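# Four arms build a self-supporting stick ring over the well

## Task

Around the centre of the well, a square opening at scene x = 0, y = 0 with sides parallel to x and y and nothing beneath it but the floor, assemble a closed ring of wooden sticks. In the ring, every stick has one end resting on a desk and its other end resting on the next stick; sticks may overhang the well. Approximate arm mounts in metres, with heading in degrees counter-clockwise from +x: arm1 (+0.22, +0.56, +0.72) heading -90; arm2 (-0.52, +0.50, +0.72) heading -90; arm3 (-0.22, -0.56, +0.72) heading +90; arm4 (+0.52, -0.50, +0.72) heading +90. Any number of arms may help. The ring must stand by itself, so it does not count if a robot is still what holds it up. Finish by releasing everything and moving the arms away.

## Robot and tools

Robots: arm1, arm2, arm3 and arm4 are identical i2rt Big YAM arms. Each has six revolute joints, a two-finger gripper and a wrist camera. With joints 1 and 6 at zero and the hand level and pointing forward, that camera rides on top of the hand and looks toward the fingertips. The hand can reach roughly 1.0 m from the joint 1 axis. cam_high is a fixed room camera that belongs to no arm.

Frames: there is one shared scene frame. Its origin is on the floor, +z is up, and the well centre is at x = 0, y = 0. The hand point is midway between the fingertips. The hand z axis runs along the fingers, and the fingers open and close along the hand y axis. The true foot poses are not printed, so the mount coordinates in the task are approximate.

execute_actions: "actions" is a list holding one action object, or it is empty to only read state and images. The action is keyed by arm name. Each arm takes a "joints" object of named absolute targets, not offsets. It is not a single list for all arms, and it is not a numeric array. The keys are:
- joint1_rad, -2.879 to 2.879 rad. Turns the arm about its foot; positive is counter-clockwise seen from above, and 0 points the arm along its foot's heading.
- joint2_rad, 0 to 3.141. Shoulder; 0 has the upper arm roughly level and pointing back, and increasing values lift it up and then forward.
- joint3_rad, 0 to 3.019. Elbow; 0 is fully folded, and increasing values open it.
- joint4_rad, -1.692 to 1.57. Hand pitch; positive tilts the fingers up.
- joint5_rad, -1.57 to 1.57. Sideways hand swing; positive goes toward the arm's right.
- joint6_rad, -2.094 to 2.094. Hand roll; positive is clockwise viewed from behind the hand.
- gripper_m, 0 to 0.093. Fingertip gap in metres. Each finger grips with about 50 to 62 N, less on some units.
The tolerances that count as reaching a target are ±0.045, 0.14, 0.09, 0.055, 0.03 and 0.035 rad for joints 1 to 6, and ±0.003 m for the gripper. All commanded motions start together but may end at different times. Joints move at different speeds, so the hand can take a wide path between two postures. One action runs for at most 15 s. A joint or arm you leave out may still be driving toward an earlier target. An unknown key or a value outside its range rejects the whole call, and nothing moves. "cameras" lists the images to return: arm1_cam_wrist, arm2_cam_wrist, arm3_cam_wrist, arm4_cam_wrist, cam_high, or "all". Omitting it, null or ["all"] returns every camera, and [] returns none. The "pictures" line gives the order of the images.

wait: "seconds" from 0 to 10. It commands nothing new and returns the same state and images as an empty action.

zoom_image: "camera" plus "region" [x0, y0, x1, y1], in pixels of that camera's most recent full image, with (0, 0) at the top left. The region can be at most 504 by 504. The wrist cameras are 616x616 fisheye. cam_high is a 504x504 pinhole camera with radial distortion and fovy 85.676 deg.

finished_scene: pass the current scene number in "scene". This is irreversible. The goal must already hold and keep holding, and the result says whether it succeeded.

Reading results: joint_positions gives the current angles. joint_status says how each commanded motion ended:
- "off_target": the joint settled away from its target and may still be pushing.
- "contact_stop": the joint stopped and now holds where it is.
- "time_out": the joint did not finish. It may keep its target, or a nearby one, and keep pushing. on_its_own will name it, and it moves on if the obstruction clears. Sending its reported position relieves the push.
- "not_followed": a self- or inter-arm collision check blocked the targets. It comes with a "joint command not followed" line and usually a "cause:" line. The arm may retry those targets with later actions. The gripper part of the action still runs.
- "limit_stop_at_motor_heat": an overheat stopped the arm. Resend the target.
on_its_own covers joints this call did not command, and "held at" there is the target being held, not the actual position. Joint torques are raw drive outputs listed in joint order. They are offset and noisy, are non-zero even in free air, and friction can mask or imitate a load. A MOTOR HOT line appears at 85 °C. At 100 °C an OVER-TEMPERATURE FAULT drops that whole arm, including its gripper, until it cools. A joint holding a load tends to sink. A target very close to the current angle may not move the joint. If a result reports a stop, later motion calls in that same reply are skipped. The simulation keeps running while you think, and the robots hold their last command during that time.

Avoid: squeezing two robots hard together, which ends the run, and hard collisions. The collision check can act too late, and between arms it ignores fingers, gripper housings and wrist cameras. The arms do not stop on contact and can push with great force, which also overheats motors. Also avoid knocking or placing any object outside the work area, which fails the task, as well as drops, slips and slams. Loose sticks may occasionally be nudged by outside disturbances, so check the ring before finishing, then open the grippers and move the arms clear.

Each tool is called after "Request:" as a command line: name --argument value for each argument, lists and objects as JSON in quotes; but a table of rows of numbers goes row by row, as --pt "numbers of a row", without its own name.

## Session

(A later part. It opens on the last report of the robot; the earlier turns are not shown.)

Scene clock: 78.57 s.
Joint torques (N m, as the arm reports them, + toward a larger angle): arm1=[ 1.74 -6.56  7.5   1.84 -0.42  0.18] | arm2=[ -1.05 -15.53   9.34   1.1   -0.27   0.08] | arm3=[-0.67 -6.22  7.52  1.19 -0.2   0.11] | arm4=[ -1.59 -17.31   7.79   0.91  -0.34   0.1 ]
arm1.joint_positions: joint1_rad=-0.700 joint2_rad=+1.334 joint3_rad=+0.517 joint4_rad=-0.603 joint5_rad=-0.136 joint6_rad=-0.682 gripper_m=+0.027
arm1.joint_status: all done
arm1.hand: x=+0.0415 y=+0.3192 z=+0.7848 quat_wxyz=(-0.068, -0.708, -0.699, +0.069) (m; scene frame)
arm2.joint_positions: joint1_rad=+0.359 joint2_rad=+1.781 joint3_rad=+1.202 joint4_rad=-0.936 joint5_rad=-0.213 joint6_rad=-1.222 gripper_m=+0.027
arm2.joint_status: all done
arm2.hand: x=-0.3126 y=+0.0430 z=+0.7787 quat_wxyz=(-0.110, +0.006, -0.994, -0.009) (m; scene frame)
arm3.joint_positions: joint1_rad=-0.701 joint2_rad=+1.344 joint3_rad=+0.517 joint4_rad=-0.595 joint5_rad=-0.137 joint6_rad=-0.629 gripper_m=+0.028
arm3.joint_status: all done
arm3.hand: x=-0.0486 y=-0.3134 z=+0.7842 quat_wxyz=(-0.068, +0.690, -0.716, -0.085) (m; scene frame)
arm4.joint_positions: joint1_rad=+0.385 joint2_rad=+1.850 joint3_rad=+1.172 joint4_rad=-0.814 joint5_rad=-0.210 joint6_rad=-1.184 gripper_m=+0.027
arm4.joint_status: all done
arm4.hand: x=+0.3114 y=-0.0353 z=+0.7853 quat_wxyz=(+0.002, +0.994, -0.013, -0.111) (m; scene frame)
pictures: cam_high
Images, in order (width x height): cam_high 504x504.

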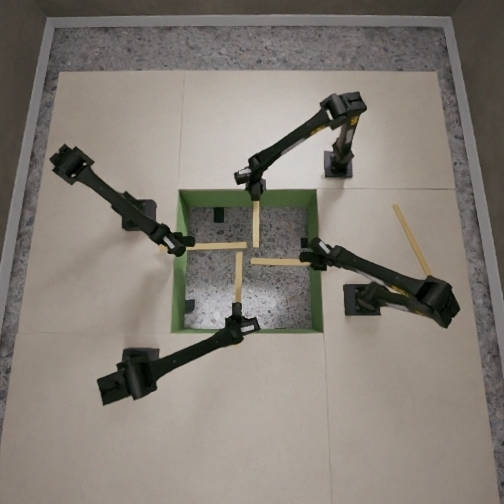

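Request:
execute_actions --actions '[{"arm1":{"joints":{"joint1_rad":-0.58,"joint2_rad":1.48,"joint3_rad":0.665,"joint4_rad":-0.575,"joint6_rad":-0.555}},"arm3":{"joints":{"joint1_rad":-0.605,"joint2_rad":1.475,"joint3_rad":0.655,"joint4_rad":-0.57,"joint6_rad":-0.525}},"arm2":{"joints":{"joint1_rad":0.465,"joint2_rad":1.84,"joint3_rad":1.30,"joint4_rad":-0.94,"joint6_rad":-1.105}},"arm4":{"joints":{"joint1_rad":0.451,"joint2_rad":1.90,"joint3_rad":1.255,"joint4_rad":-0.84,"joint6_rad":-1.16}}}]'

Request:
zoom_image --camera "cam_high" --region '[150,165,350,365]'

Scene clock: 99.33 s.
Joint torques (N m, as the arm reports them, + toward a larger angle): arm1=[ 1.36 -8.79  8.28  1.53 -0.34  0.19] | arm2=[ -1.28 -15.12  11.8    0.39  -0.16   0.09] | arm3=[-0.73 -8.9   8.64  0.96 -0.11  0.13] | arm4=[ -1.9  -17.05  10.97  -0.25  -0.32   0.06]
arm1.joint_positions: joint1_rad=-0.584 joint2_rad=+1.471 joint3_rad=+0.639 joint4_rad=-0.591 joint5_rad=-0.137 joint6_rad=-0.568 gripper_m=+0.027
arm1.joint_status: all done
arm1.hand: x=+0.0443 y=+0.2607 z=+0.7797 quat_wxyz=(-0.076, -0.708, -0.700, +0.058) (m; scene frame)
arm2.joint_positions: joint1_rad=+0.470 joint2_rad=+1.818 joint3_rad=+1.266 joint4_rad=-0.936 joint5_rad=-0.216 joint6_rad=-1.113 gripper_m=+0.027
arm2.joint_status: all done
arm2.hand: x=-0.2517 y=+0.0466 z=+0.7825 quat_wxyz=(-0.116, +0.008, -0.993, -0.010) (m; scene frame)
arm3.joint_positions: joint1_rad=-0.602 joint2_rad=+1.477 joint3_rad=+0.625 joint4_rad=-0.580 joint5_rad=-0.140 joint6_rad=-0.534 gripper_m=+0.028
arm3.joint_status: all done
arm3.hand: x=-0.0515 y=-0.2625 z=+0.7776 quat_wxyz=(-0.056, +0.691, -0.715, -0.091) (m; scene frame)
arm4.joint_positions: joint1_rad=+0.457 joint2_rad=+1.886 joint3_rad=+1.216 joint4_rad=-0.829 joint5_rad=-0.212 joint6_rad=-1.168 gripper_m=+0.027
arm4.joint_status: all done
arm4.hand: x=+0.2729 y=-0.0405 z=+0.7811 quat_wxyz=(+0.011, +0.994, +0.015, -0.110) (m; scene frame)
pictures: arm1_cam_wrist, arm2_cam_wrist, arm3_cam_wrist, arm4_cam_wrist, cam_high
Images, in order (width x height): arm1_cam_wrist 616x616, arm2_cam_wrist 616x616, arm3_cam_wrist 616x616, arm4_cam_wrist 616x616, cam_high 504x504.

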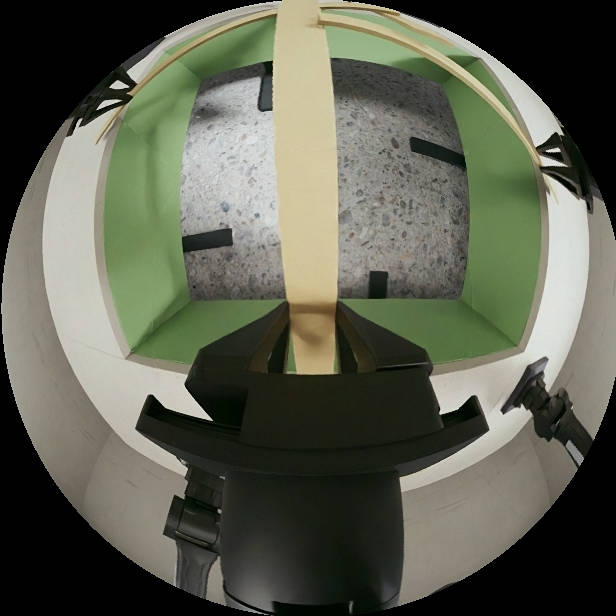

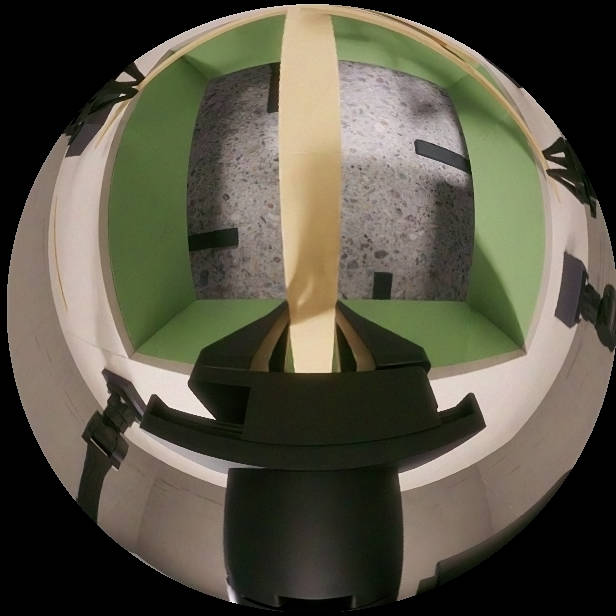

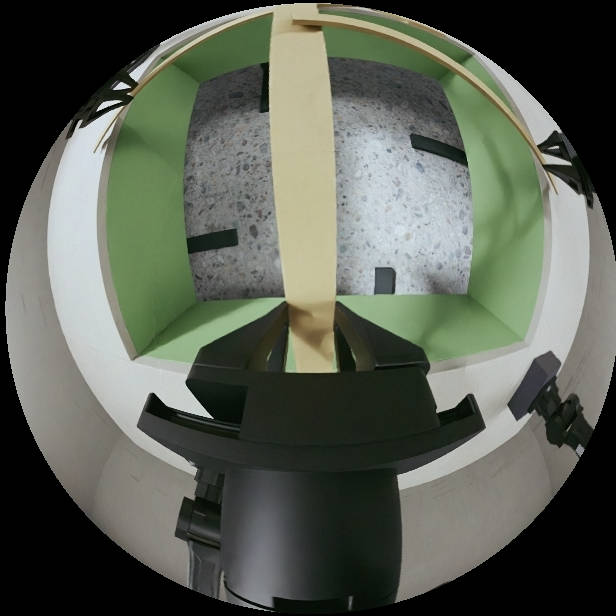

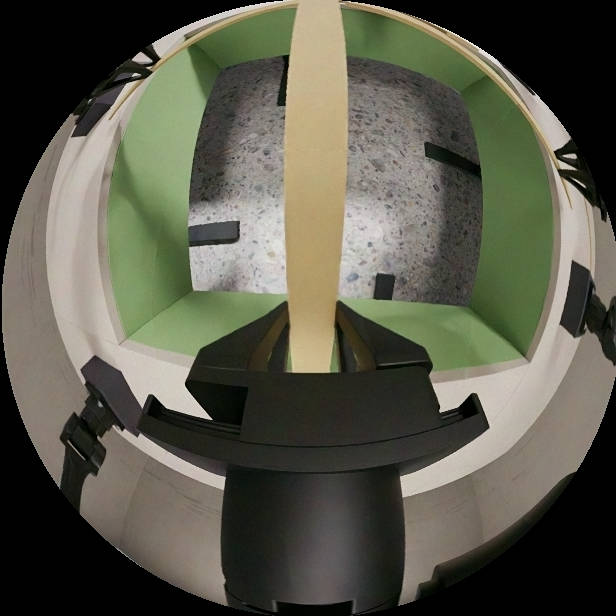

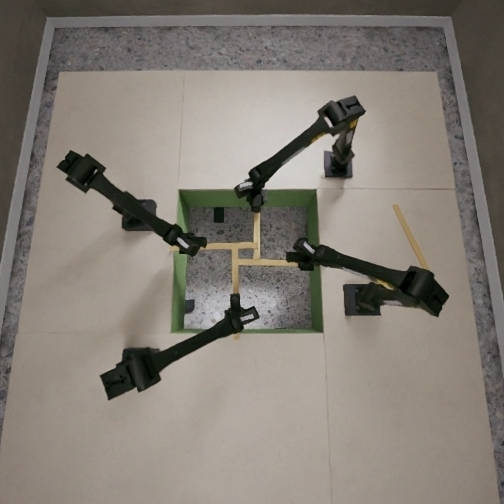

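Region (150, 165, 350, 365) of cam_high's 504x504 image, scaled by 2.520, with more detail than that image has.

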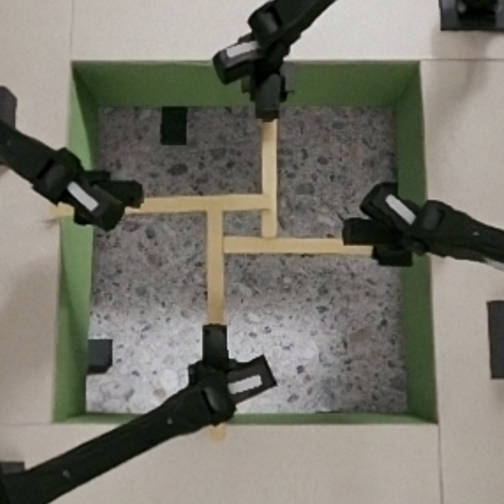

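Check each crossing.

Request:
zoom_image --camera "arm1_cam_wrist" --region '[200,0,440,70]'

Request:
zoom_image --camera "arm2_cam_wrist" --region '[200,0,440,70]'

Request:
zoom_image --camera "arm3_cam_wrist" --region '[200,0,440,70]'

Request:
zoom_image --camera "arm4_cam_wrist" --region '[200,0,440,70]'

Request:
zoom_image --camera "cam_high" --region '[210,220,290,290]'

Region (200, 0, 440, 70) of arm1_cam_wrist's 616x616 image, scaled by 2.100, with more detail than that image has; it fills the top 147 rows of this view, and the rest is white.

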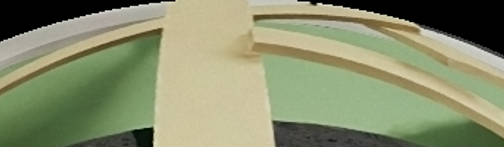

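Region (200, 0, 440, 70) of arm2_cam_wrist's 616x616 image, scaled by 2.100, with more detail than that image has; it fills the top 147 rows of this view, and the rest is white.

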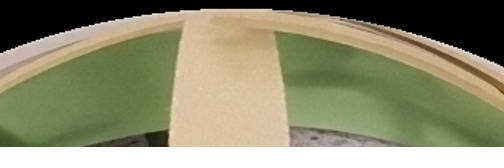

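Region (200, 0, 440, 70) of arm3_cam_wrist's 616x616 image, scaled by 2.100, with more detail than that image has; it fills the top 147 rows of this view, and the rest is white.

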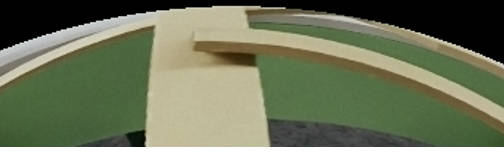

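Region (200, 0, 440, 70) of arm4_cam_wrist's 616x616 image, scaled by 2.100, with more detail than that image has; it fills the top 147 rows of this view, and the rest is white.

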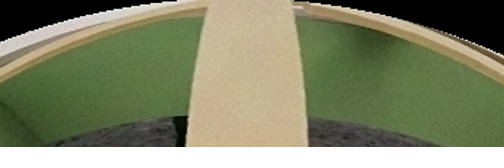

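Region (210, 220, 290, 290) of cam_high's 504x504 image, scaled by 6.300, with more detail than that image has; it fills the top 441 rows of this view, and the rest is white.

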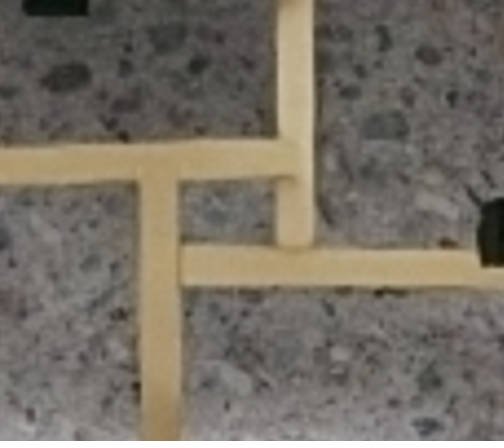

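Request:
execute_actions --actions '[{"arm1":{"joints":{"joint1_rad":-0.553,"joint2_rad":1.515,"joint3_rad":0.705,"joint4_rad":-0.565,"joint6_rad":-0.53}},"arm2":{"joints":{"joint1_rad":0.508,"joint2_rad":1.85,"joint3_rad":1.325,"joint4_rad":-0.95,"joint6_rad":-1.07}},"arm4":{"joints":{"joint6_rad":-1.125}}}]'

Request:
zoom_image --camera "arm4_cam_wrist" --region '[200,0,440,70]'

Request:
zoom_image --camera "arm1_cam_wrist" --region '[200,0,440,70]'

Request:
zoom_image --camera "cam_high" --region '[210,220,290,290]'

Scene clock: 115.40 s.
Joint torques (N m, as the arm reports them, + toward a larger angle): arm1=[ 1.95 -8.73  9.01  1.73 -0.34  0.18] | arm2=[ -1.26 -15.15  12.24   0.1   -0.18   0.11] | arm3=[-0.78 -8.57  8.71  0.92 -0.09  0.13] | arm4=[ -1.77 -17.29  10.97  -0.17  -0.27   0.1 ]
arm1.joint_positions: joint1_rad=-0.565 joint2_rad=+1.499 joint3_rad=+0.670 joint4_rad=-0.586 joint5_rad=-0.137 joint6_rad=-0.542 gripper_m=+0.027
arm1.joint_status: all done
arm1.hand: x=+0.0425 y=+0.2460 z=+0.7799 quat_wxyz=(-0.078, -0.710, -0.698, +0.061) (m; scene frame)
arm2.joint_positions: joint1_rad=+0.510 joint2_rad=+1.821 joint3_rad=+1.288 joint4_rad=-0.937 joint5_rad=-0.216 joint6_rad=-1.078 gripper_m=+0.027
arm2.joint_status: all done
arm2.hand: x=-0.2294 y=+0.0500 z=+0.7885 quat_wxyz=(-0.119, +0.012, -0.993, -0.007) (m; scene frame)
arm3.joint_positions: joint1_rad=-0.602 joint2_rad=+1.477 joint3_rad=+0.625 joint4_rad=-0.580 joint5_rad=-0.140 joint6_rad=-0.534 gripper_m=+0.028
arm3.joint_status: not commanded
arm3.hand: x=-0.0515 y=-0.2625 z=+0.7776 quat_wxyz=(-0.056, +0.691, -0.715, -0.091) (m; scene frame)
arm4.joint_positions: joint1_rad=+0.457 joint2_rad=+1.886 joint3_rad=+1.216 joint4_rad=-0.829 joint5_rad=-0.212 joint6_rad=-1.135 gripper_m=+0.027
arm4.joint_status: all done
arm4.hand: x=+0.2729 y=-0.0405 z=+0.7811 quat_wxyz=(+0.013, +0.994, -0.002, -0.110) (m; scene frame)
pictures: arm1_cam_wrist, arm2_cam_wrist, arm3_cam_wrist, arm4_cam_wrist, cam_high
Images, in order (width x height): arm1_cam_wrist 616x616, arm2_cam_wrist 616x616, arm3_cam_wrist 616x616, arm4_cam_wrist 616x616, cam_high 504x504.

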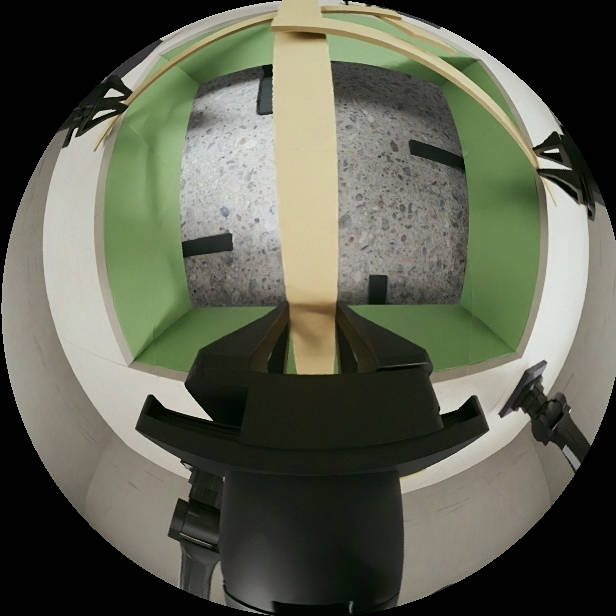

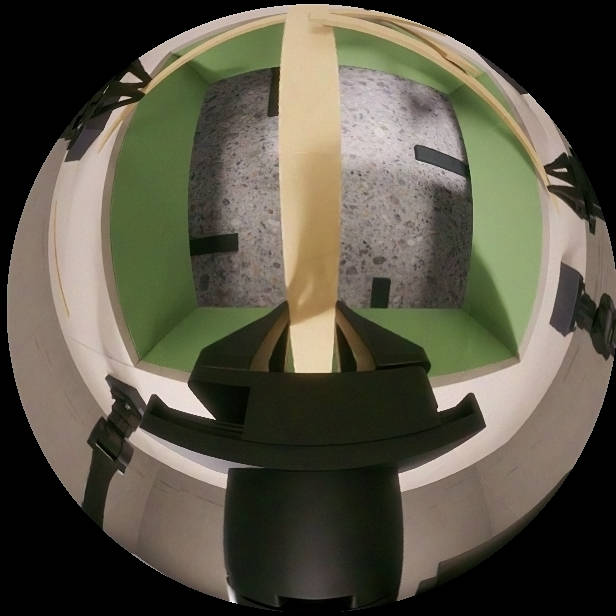

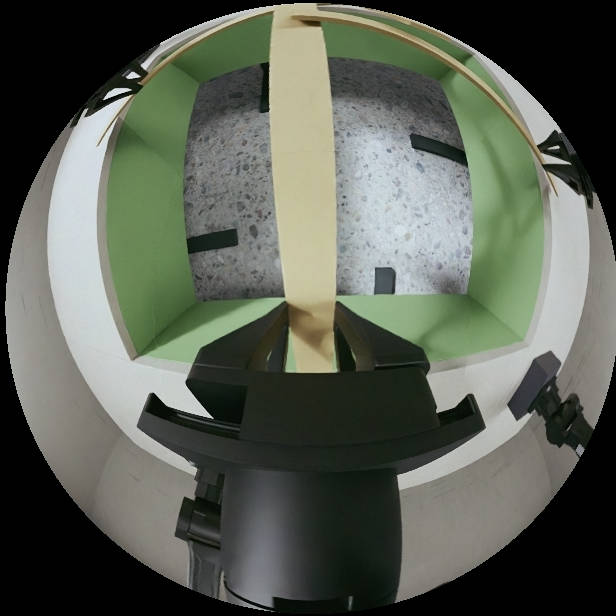

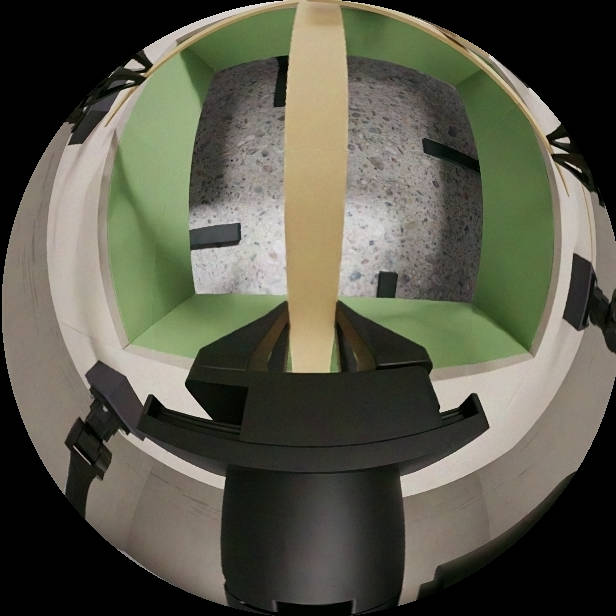

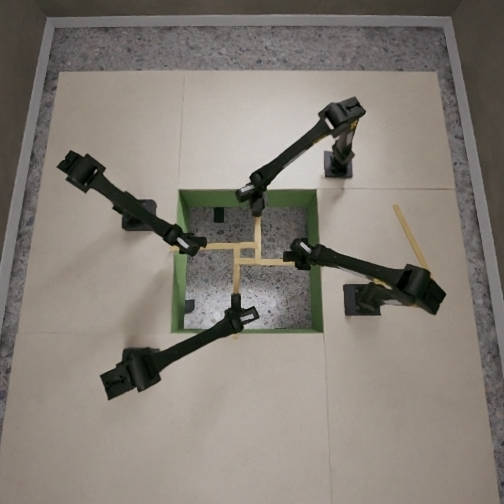

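Region (200, 0, 440, 70) of arm4_cam_wrist's 616x616 image, scaled by 2.100, with more detail than that image has; it fills the top 147 rows of this view, and the rest is white.

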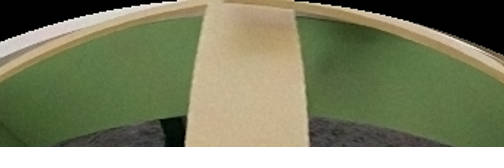

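Region (200, 0, 440, 70) of arm1_cam_wrist's 616x616 image, scaled by 2.100, with more detail than that image has; it fills the top 147 rows of this view, and the rest is white.

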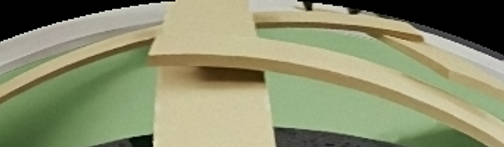

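Region (210, 220, 290, 290) of cam_high's 504x504 image, scaled by 6.300, with more detail than that image has; it fills the top 441 rows of this view, and the rest is white.

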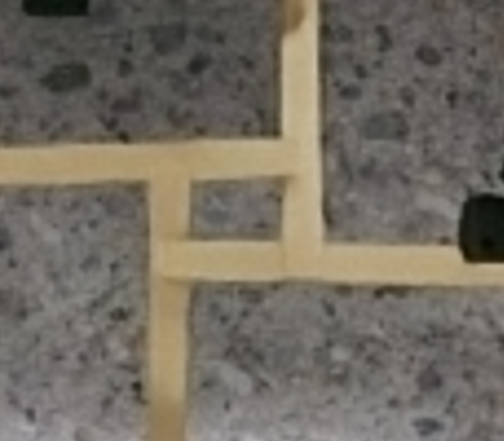

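Request:
execute_actions --actions '[{"arm1":{"joints":{"joint1_rad":-0.54,"joint2_rad":1.607,"joint3_rad":0.736,"joint4_rad":-0.621,"joint5_rad":-0.077,"joint6_rad":-0.515}},"arm3":{"joints":{"joint1_rad":-0.577,"joint2_rad":1.585,"joint3_rad":0.691,"joint4_rad":-0.615,"joint5_rad":-0.08,"joint6_rad":-0.507}},"arm2":{"joints":{"joint1_rad":0.537,"joint2_rad":1.905,"joint3_rad":1.336,"joint4_rad":-0.955,"joint5_rad":-0.121,"joint6_rad":-1.04}},"arm4":{"joints":{"joint1_rad":0.484,"joint2_rad":1.954,"joint3_rad":1.264,"joint4_rad":-0.845,"joint5_rad":-0.117,"joint6_rad":-1.097}}}]' --cameras '["cam_high"]'

Request:
zoom_image --camera "cam_high" --region '[150,165,350,365]'

Scene clock: 134.40 s.
Joint torques (N m, as the arm reports them, + toward a larger angle): arm1=[  2.04 -10.8    7.97   0.04  -0.04   0.2 ] | arm2=[ -1.06 -16.39  11.31   0.03   0.03   0.15] | arm3=[ -0.04 -10.05   8.18  -0.11  -0.02   0.13] | arm4=[ -0.92 -17.52  10.    -0.21  -0.05   0.15]
arm1.joint_positions: joint1_rad=-0.553 joint2_rad=+1.601 joint3_rad=+0.707 joint4_rad=-0.605 joint5_rad=-0.079 joint6_rad=-0.529 gripper_m=+0.027
arm1.joint_status: all done
arm1.hand: x=+0.0380 y=+0.2498 z=+0.7541 quat_wxyz=(-0.041, -0.716, -0.697, +0.026) (m; scene frame)
arm2.joint_positions: joint1_rad=+0.534 joint2_rad=+1.885 joint3_rad=+1.305 joint4_rad=-0.941 joint5_rad=-0.125 joint6_rad=-1.052 gripper_m=+0.027
arm2.joint_status: all done
arm2.hand: x=-0.2315 y=+0.0488 z=+0.7588 quat_wxyz=(-0.067, +0.007, -0.998, -0.009) (m; scene frame)
arm3.joint_positions: joint1_rad=-0.582 joint2_rad=+1.590 joint3_rad=+0.660 joint4_rad=-0.606 joint5_rad=-0.081 joint6_rad=-0.517 gripper_m=+0.028
arm3.joint_status: all done
arm3.hand: x=-0.0521 y=-0.2690 z=+0.7492 quat_wxyz=(-0.010, +0.692, -0.720, -0.051) (m; scene frame)
arm4.joint_positions: joint1_rad=+0.481 joint2_rad=+1.940 joint3_rad=+1.233 joint4_rad=-0.834 joint5_rad=-0.120 joint6_rad=-1.110 gripper_m=+0.027
arm4.joint_status: all done
arm4.hand: x=+0.2765 y=-0.0410 z=+0.7566 quat_wxyz=(+0.014, +0.998, -0.005, -0.059) (m; scene frame)
pictures: cam_high
Images, in order (width x height): cam_high 504x504.

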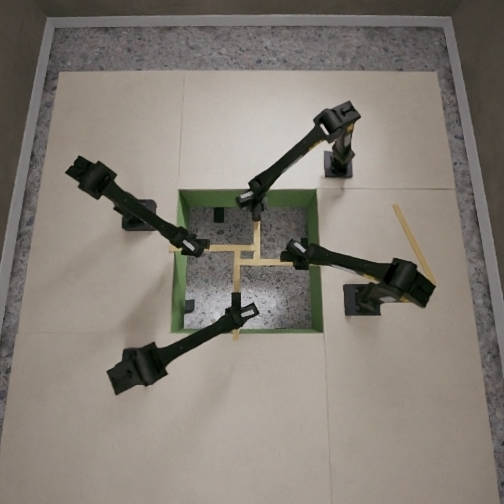

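Region (150, 165, 350, 365) of cam_high's 504x504 image, scaled by 2.520, with more detail than that image has.

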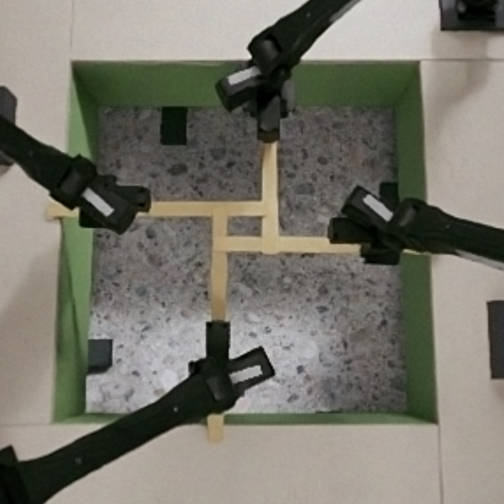

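Request:
execute_actions --actions '[]' --cameras '["cam_high"]'

Request:
zoom_image --camera "cam_high" --region '[210,220,290,290]'

Scene clock: 136.90 s.
Joint torques (N m, as the arm reports them, + toward a larger angle): arm1=[  2.   -10.81   8.     0.02  -0.05   0.2 ] | arm2=[ -1.05 -16.53  11.35   0.01   0.04   0.12] | arm3=[  0.2  -10.55   8.05  -0.13   0.     0.14] | arm4=[ -1.12 -17.76  10.03  -0.22  -0.05   0.15]
arm1.joint_positions: joint1_rad=-0.553 joint2_rad=+1.601 joint3_rad=+0.707 joint4_rad=-0.605 joint5_rad=-0.079 joint6_rad=-0.529 gripper_m=+0.027
arm1.joint_status: all done
arm1.hand: x=+0.0380 y=+0.2498 z=+0.7541 quat_wxyz=(-0.041, -0.716, -0.697, +0.026) (m; scene frame)
arm2.joint_positions: joint1_rad=+0.534 joint2_rad=+1.885 joint3_rad=+1.305 joint4_rad=-0.941 joint5_rad=-0.125 joint6_rad=-1.052 gripper_m=+0.027
arm2.joint_status: all done
arm2.hand: x=-0.2315 y=+0.0488 z=+0.7588 quat_wxyz=(-0.067, +0.007, -0.998, -0.009) (m; scene frame)
arm3.joint_positions: joint1_rad=-0.582 joint2_rad=+1.590 joint3_rad=+0.660 joint4_rad=-0.606 joint5_rad=-0.081 joint6_rad=-0.517 gripper_m=+0.028
arm3.joint_status: all done
arm3.hand: x=-0.0521 y=-0.2690 z=+0.7492 quat_wxyz=(-0.010, +0.692, -0.720, -0.051) (m; scene frame)
arm4.joint_positions: joint1_rad=+0.481 joint2_rad=+1.940 joint3_rad=+1.233 joint4_rad=-0.834 joint5_rad=-0.120 joint6_rad=-1.110 gripper_m=+0.027
arm4.joint_status: all done
arm4.hand: x=+0.2765 y=-0.0410 z=+0.7566 quat_wxyz=(+0.014, +0.998, -0.005, -0.059) (m; scene frame)
pictures: cam_high
Images, in order (width x height): cam_high 504x504.

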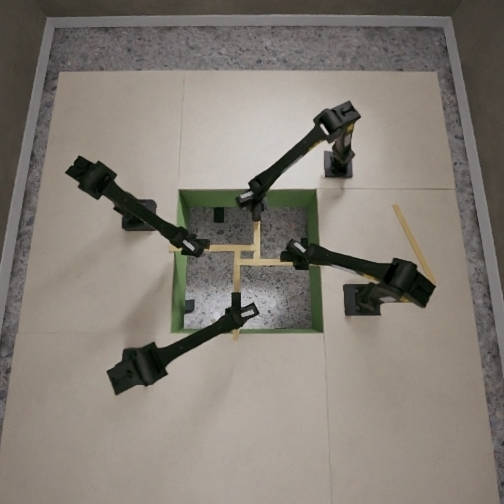

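Region (210, 220, 290, 290) of cam_high's 504x504 image, scaled by 6.300, with more detail than that image has; it fills the top 441 rows of this view, and the rest is white.

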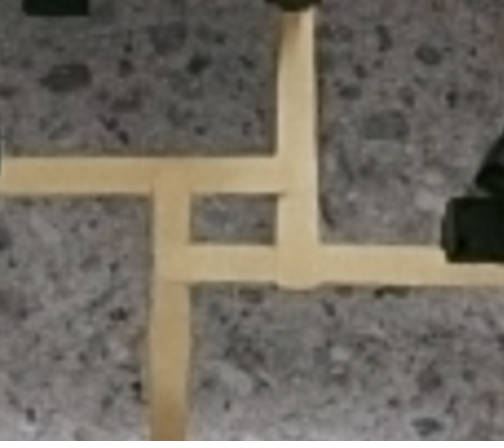

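Request:
execute_actions --actions '[{"arm1":{"joints":{"joint1_rad":-0.538,"joint2_rad":1.66,"joint4_rad":-0.58,"joint5_rad":-0.053}},"arm3":{"joints":{"joint1_rad":-0.567,"joint2_rad":1.635,"joint4_rad":-0.588,"joint5_rad":-0.056}},"arm2":{"joints":{"joint1_rad":0.556,"joint2_rad":1.94,"joint4_rad":-0.918,"joint5_rad":-0.06,"joint6_rad":-1.03}},"arm4":{"joints":{"joint1_rad":0.501,"joint2_rad":1.985,"joint4_rad":-0.81,"joint5_rad":-0.07,"joint6_rad":-1.088}}}]'

Request:
zoom_image --camera "cam_high" --region '[150,165,350,365]'

Scene clock: 143.73 s.
Joint torques (N m, as the arm reports them, + toward a larger angle): arm1=[ 1.93 -9.94  7.59  1.17  0.15  0.2 ] | arm2=[ -1.02 -14.04  11.24   1.2    0.12   0.21] | arm3=[-0.12 -8.05  7.58  0.66  0.09  0.11] | arm4=[ -0.85 -15.06   9.94   0.8   -0.06   0.06]
arm1.joint_positions: joint1_rad=-0.549 joint2_rad=+1.642 joint3_rad=+0.709 joint4_rad=-0.593 joint5_rad=-0.059 joint6_rad=-0.528 gripper_m=+0.027
arm1.joint_status: all done
arm1.hand: x=+0.0378 y=+0.2537 z=+0.7409 quat_wxyz=(-0.028, -0.716, -0.698, +0.015) (m; scene frame)
arm2.joint_positions: joint1_rad=+0.552 joint2_rad=+1.895 joint3_rad=+1.305 joint4_rad=-0.937 joint5_rad=-0.065 joint6_rad=-1.045 gripper_m=+0.027
arm2.joint_status: all done
arm2.hand: x=-0.2320 y=+0.0488 z=+0.7525 quat_wxyz=(-0.040, +0.012, -0.999, +0.003) (m; scene frame)
arm3.joint_positions: joint1_rad=-0.571 joint2_rad=+1.613 joint3_rad=+0.665 joint4_rad=-0.596 joint5_rad=-0.059 joint6_rad=-0.515 gripper_m=+0.028
arm3.joint_status: all done
arm3.hand: x=-0.0513 y=-0.2679 z=+0.7431 quat_wxyz=(-0.009, +0.696, -0.717, -0.039) (m; scene frame)
arm4.joint_positions: joint1_rad=+0.495 joint2_rad=+1.946 joint3_rad=+1.234 joint4_rad=-0.826 joint5_rad=-0.072 joint6_rad=-1.096 gripper_m=+0.027
arm4.joint_status: all done
arm4.hand: x=+0.2769 y=-0.0394 z=+0.7530 quat_wxyz=(+0.003, +0.999, -0.005, -0.039) (m; scene frame)
pictures: arm1_cam_wrist, arm2_cam_wrist, arm3_cam_wrist, arm4_cam_wrist, cam_high
Images, in order (width x height): arm1_cam_wrist 616x616, arm2_cam_wrist 616x616, arm3_cam_wrist 616x616, arm4_cam_wrist 616x616, cam_high 504x504.

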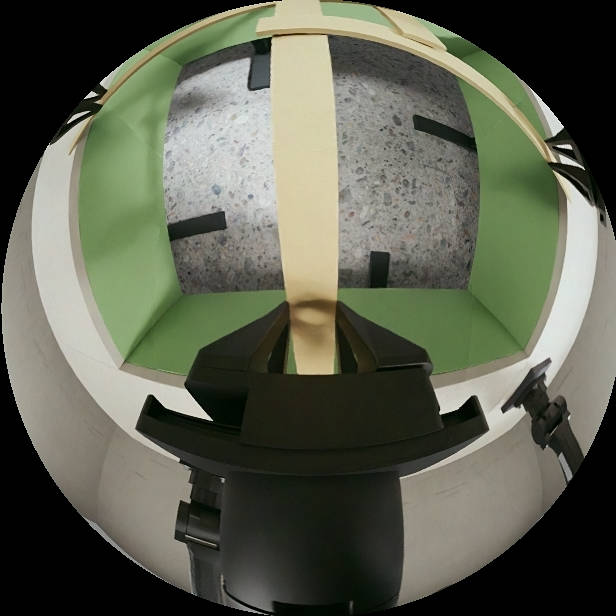

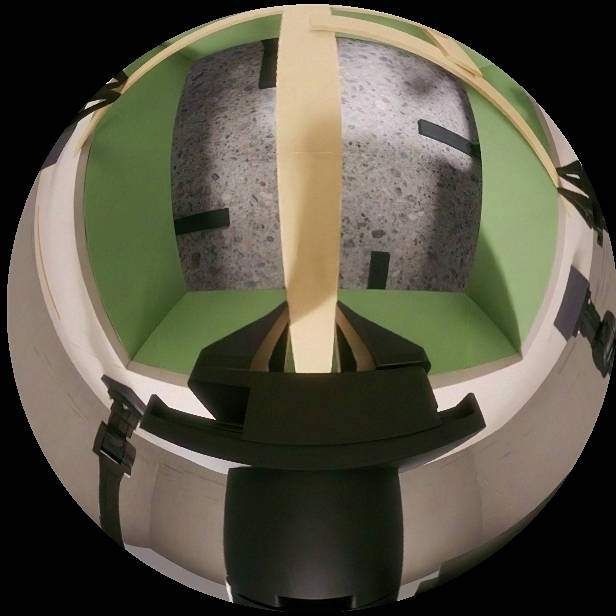

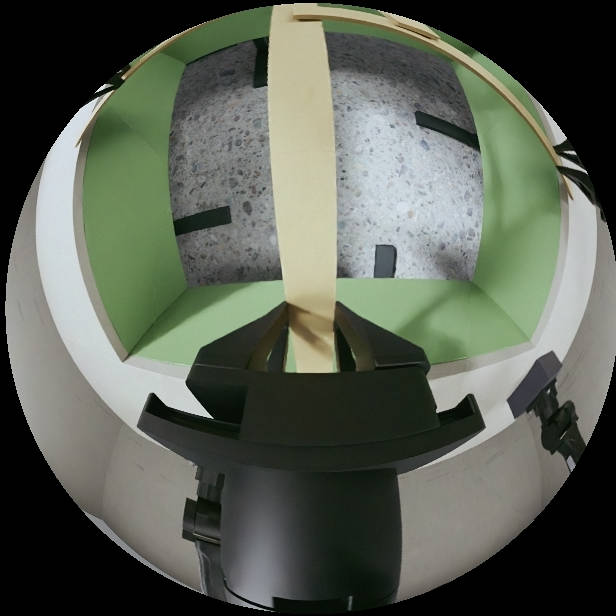

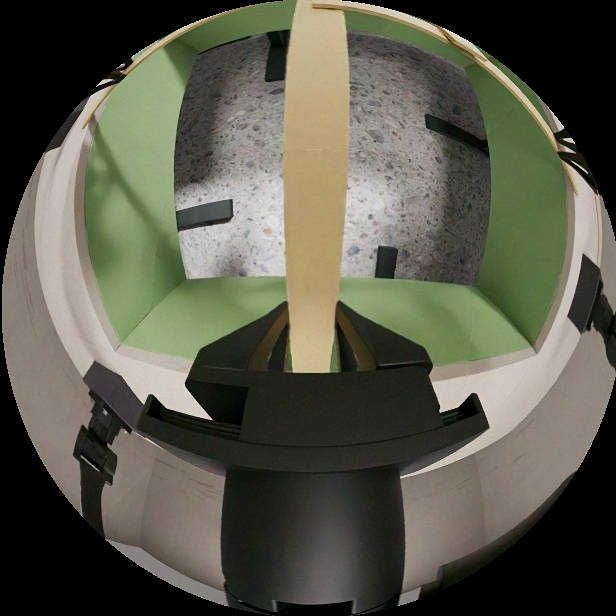

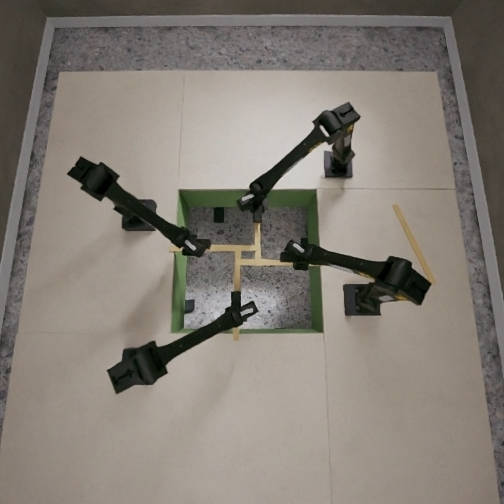

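Region (150, 165, 350, 365) of cam_high's 504x504 image, scaled by 2.520, with more detail than that image has.

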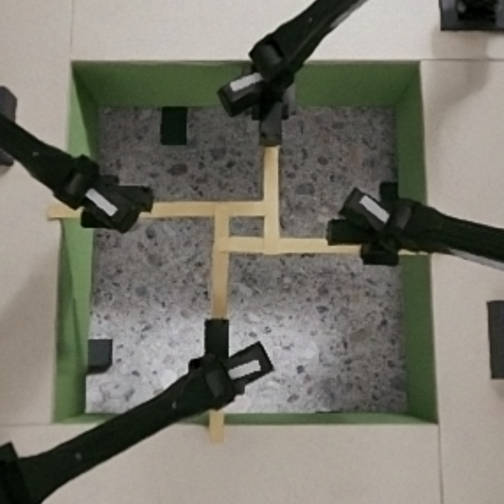

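Request:
execute_actions --actions '[{"arm1":{"joints":{"gripper_m":0.06}},"arm3":{"joints":{"gripper_m":0.06}},"arm2":{"joints":{"gripper_m":0.06}},"arm4":{"joints":{"gripper_m":0.06}}}]' --cameras '["cam_high"]'

Request:
zoom_image --camera "cam_high" --region '[150,165,350,365]'

Scene clock: 148.57 s.
Joint torques (N m, as the arm reports them, + toward a larger angle): arm1=[  1.99 -10.25   7.53   1.16   0.04   0.18] | arm2=[ -0.88 -15.37  11.18   1.04   0.05   0.11] | arm3=[-0.06 -9.01  7.5   0.63  0.07  0.12] | arm4=[ -0.97 -17.69   9.86   0.51  -0.05   0.09]
arm1.joint_positions: joint1_rad=-0.549 joint2_rad=+1.642 joint3_rad=+0.709 joint4_rad=-0.593 joint5_rad=-0.057 joint6_rad=-0.528 gripper_m=+0.060
arm1.joint_status: all done
arm1.hand: x=+0.0374 y=+0.2539 z=+0.7409 quat_wxyz=(-0.027, -0.716, -0.698, +0.015) (m; scene frame)
arm2.joint_positions: joint1_rad=+0.552 joint2_rad=+1.906 joint3_rad=+1.305 joint4_rad=-0.933 joint5_rad=-0.063 joint6_rad=-1.038 gripper_m=+0.060
arm2.joint_status: all done
arm2.hand: x=-0.2326 y=+0.0491 z=+0.7469 quat_wxyz=(-0.037, +0.008, -0.999, +0.000) (m; scene frame)
arm3.joint_positions: joint1_rad=-0.571 joint2_rad=+1.622 joint3_rad=+0.665 joint4_rad=-0.596 joint5_rad=-0.058 joint6_rad=-0.515 gripper_m=+0.060
arm3.joint_status: all done
arm3.hand: x=-0.0520 y=-0.2694 z=+0.7402 quat_wxyz=(-0.005, +0.696, -0.717, -0.038) (m; scene frame)
arm4.joint_positions: joint1_rad=+0.495 joint2_rad=+1.963 joint3_rad=+1.234 joint4_rad=-0.823 joint5_rad=-0.072 joint6_rad=-1.096 gripper_m=+0.060
arm4.joint_status: all done
arm4.hand: x=+0.2779 y=-0.0414 z=+0.7447 quat_wxyz=(+0.009, +0.999, -0.006, -0.035) (m; scene frame)
pictures: cam_high
Images, in order (width x height): cam_high 504x504.

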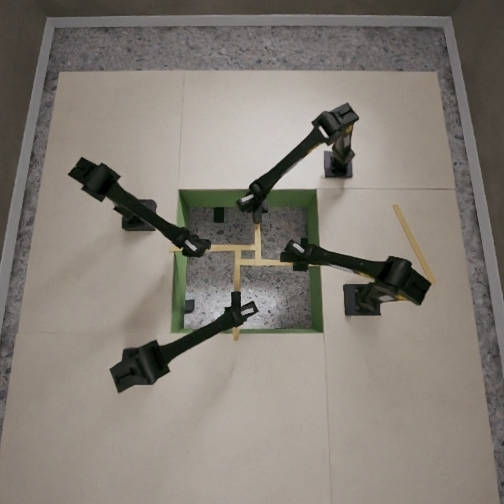

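Region (150, 165, 350, 365) of cam_high's 504x504 image, scaled by 2.520, with more detail than that image has.

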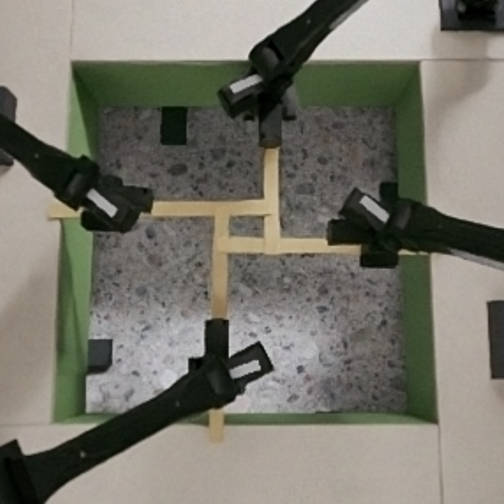

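Request:
execute_actions --actions '[{"arm1":{"joints":{"joint2_rad":1.3,"joint4_rad":-0.9}},"arm3":{"joints":{"joint2_rad":1.3,"joint4_rad":-0.9}},"arm2":{"joints":{"joint2_rad":1.6,"joint4_rad":-1.2}},"arm4":{"joints":{"joint2_rad":1.65,"joint4_rad":-1.1}}}]' --cameras '["cam_high"]'

Request:
zoom_image --camera "cam_high" --region '[150,165,350,365]'

Scene clock: 152.97 s.
Joint torques (N m, as the arm reports them, + toward a larger angle): arm1=[ 1.89 -7.11  9.64  0.    0.02  0.18] | arm2=[ -0.81 -12.38  11.4    0.1    0.03   0.09] | arm3=[-0.07 -5.37  9.47 -0.15  0.06  0.11] | arm4=[ -0.53 -14.1   10.69  -0.17  -0.07   0.1 ]
arm1.joint_positions: joint1_rad=-0.549 joint2_rad=+1.290 joint3_rad=+0.709 joint4_rad=-0.882 joint5_rad=-0.057 joint6_rad=-0.528 gripper_m=+0.060
arm1.joint_status: all done
arm1.hand: x=+0.0527 y=+0.2761 z=+0.8492 quat_wxyz=(-0.034, -0.714, -0.697, +0.046) (m; scene frame)
arm2.joint_positions: joint1_rad=+0.552 joint2_rad=+1.575 joint3_rad=+1.323 joint4_rad=-1.186 joint5_rad=-0.062 joint6_rad=-1.037 gripper_m=+0.060
arm2.joint_status: all done
arm2.hand: x=-0.2543 y=+0.0844 z=+0.9128 quat_wxyz=(-0.062, +0.009, -0.997, +0.042) (m; scene frame)
arm3.joint_positions: joint1_rad=-0.571 joint2_rad=+1.288 joint3_rad=+0.665 joint4_rad=-0.890 joint5_rad=-0.058 joint6_rad=-0.515 gripper_m=+0.060
arm3.joint_status: all done
arm3.hand: x=-0.0659 y=-0.2945 z=+0.8377 quat_wxyz=(-0.025, +0.696, -0.717, -0.043) (m; scene frame)
arm4.joint_positions: joint1_rad=+0.495 joint2_rad=+1.634 joint3_rad=+1.246 joint4_rad=-1.089 joint5_rad=-0.072 joint6_rad=-1.096 gripper_m=+0.060
arm4.joint_status: all done
arm4.hand: x=+0.2904 y=-0.0665 z=+0.9058 quat_wxyz=(-0.025, +0.998, -0.004, -0.052) (m; scene frame)
pictures: cam_high
Images, in order (width x height): cam_high 504x504.

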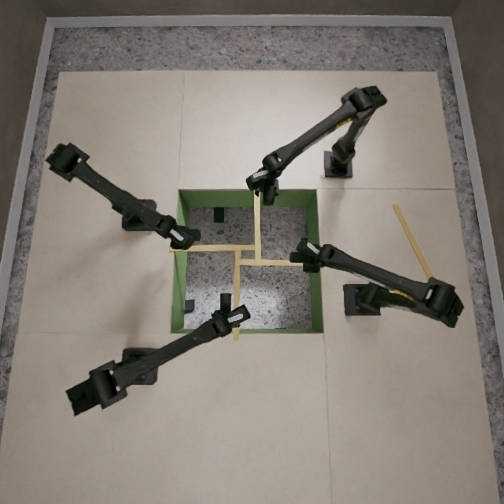

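Region (150, 165, 350, 365) of cam_high's 504x504 image, scaled by 2.520, with more detail than that image has.

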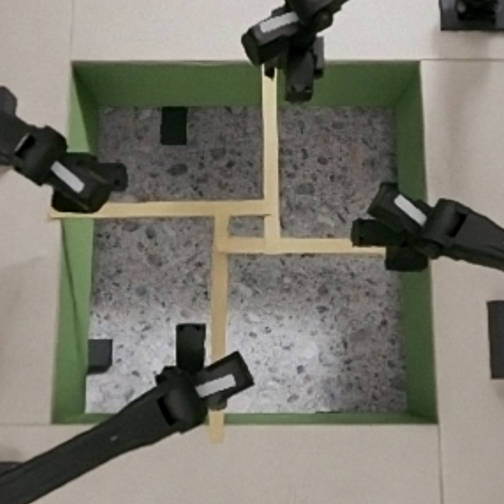

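Standing. Retreat.

Request:
execute_actions --actions '[{"arm1":{"joints":{"joint1_rad":0,"joint2_rad":0.6,"joint3_rad":0.6,"joint4_rad":-1.4}},"arm3":{"joints":{"joint1_rad":0,"joint2_rad":0.6,"joint3_rad":0.6,"joint4_rad":-1.4}},"arm2":{"joints":{"joint1_rad":0,"joint2_rad":0.6,"joint3_rad":0.6,"joint4_rad":-1.4}},"arm4":{"joints":{"joint1_rad":0,"joint2_rad":0.6,"joint3_rad":0.6,"joint4_rad":-1.4}}}]' --cameras '["cam_high"]'

Request:
zoom_image --camera "cam_high" --region '[150,165,350,365]'

Scene clock: 158.53 s.
Joint torques (N m, as the arm reports them, + toward a larger angle): arm1=[ 1.98  0.44  9.84  0.18 -0.04  0.18] | arm2=[-1.66  0.67 10.79  0.41 -0.09  0.12] | arm3=[0.09 2.55 9.83 0.15 0.   0.11] | arm4=[-2.2   0.21 10.    0.22 -0.19  0.09]
arm1.joint_positions: joint1_rad=-0.011 joint2_rad=+0.605 joint3_rad=+0.589 joint4_rad=-1.383 joint5_rad=-0.055 joint6_rad=-0.526 gripper_m=+0.060
arm1.joint_status: all done
arm1.hand: x=+0.2245 y=+0.3856 z=+0.9429 quat_wxyz=(-0.060, -0.502, -0.861, +0.060) (m; scene frame)
arm2.joint_positions: joint1_rad=+0.005 joint2_rad=+0.604 joint3_rad=+0.598 joint4_rad=-1.390 joint5_rad=-0.058 joint6_rad=-1.036 gripper_m=+0.060
arm2.joint_status: all done
arm2.hand: x=-0.5105 y=+0.3270 z=+0.8991 quat_wxyz=(-0.052, -0.260, -0.961, +0.077) (m; scene frame)
arm3.joint_positions: joint1_rad=-0.004 joint2_rad=+0.599 joint3_rad=+0.591 joint4_rad=-1.391 joint5_rad=-0.057 joint6_rad=-0.515 gripper_m=+0.060
arm3.joint_status: all done
arm3.hand: x=-0.2291 y=-0.3914 z=+0.9469 quat_wxyz=(-0.065, +0.866, -0.490, -0.074) (m; scene frame)
arm4.joint_positions: joint1_rad=+0.006 joint2_rad=+0.600 joint3_rad=+0.601 joint4_rad=-1.394 joint5_rad=-0.068 joint6_rad=-1.096 gripper_m=+0.060
arm4.joint_status: all done
arm4.hand: x=+0.5131 y=-0.3263 z=+0.9508 quat_wxyz=(-0.078, +0.965, -0.244, -0.051) (m; scene frame)
pictures: cam_high
Images, in order (width x height): cam_high 504x504.

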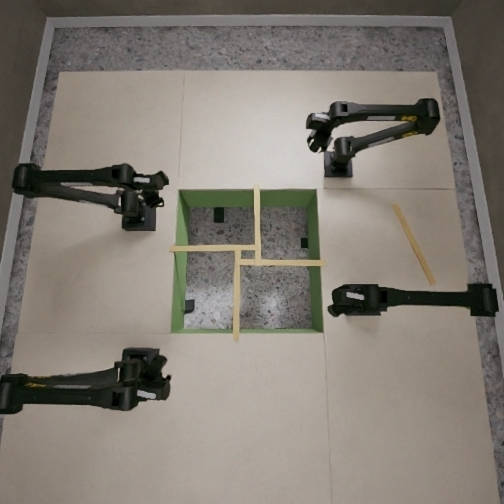

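Region (150, 165, 350, 365) of cam_high's 504x504 image, scaled by 2.520, with more detail than that image has.

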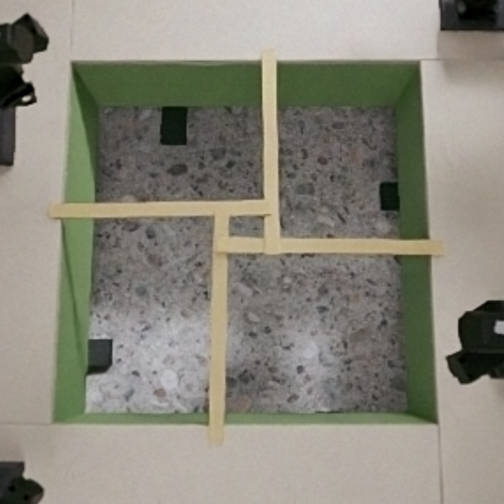

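Request:
finished_scene --scene 2

The scene is finished: the task was done.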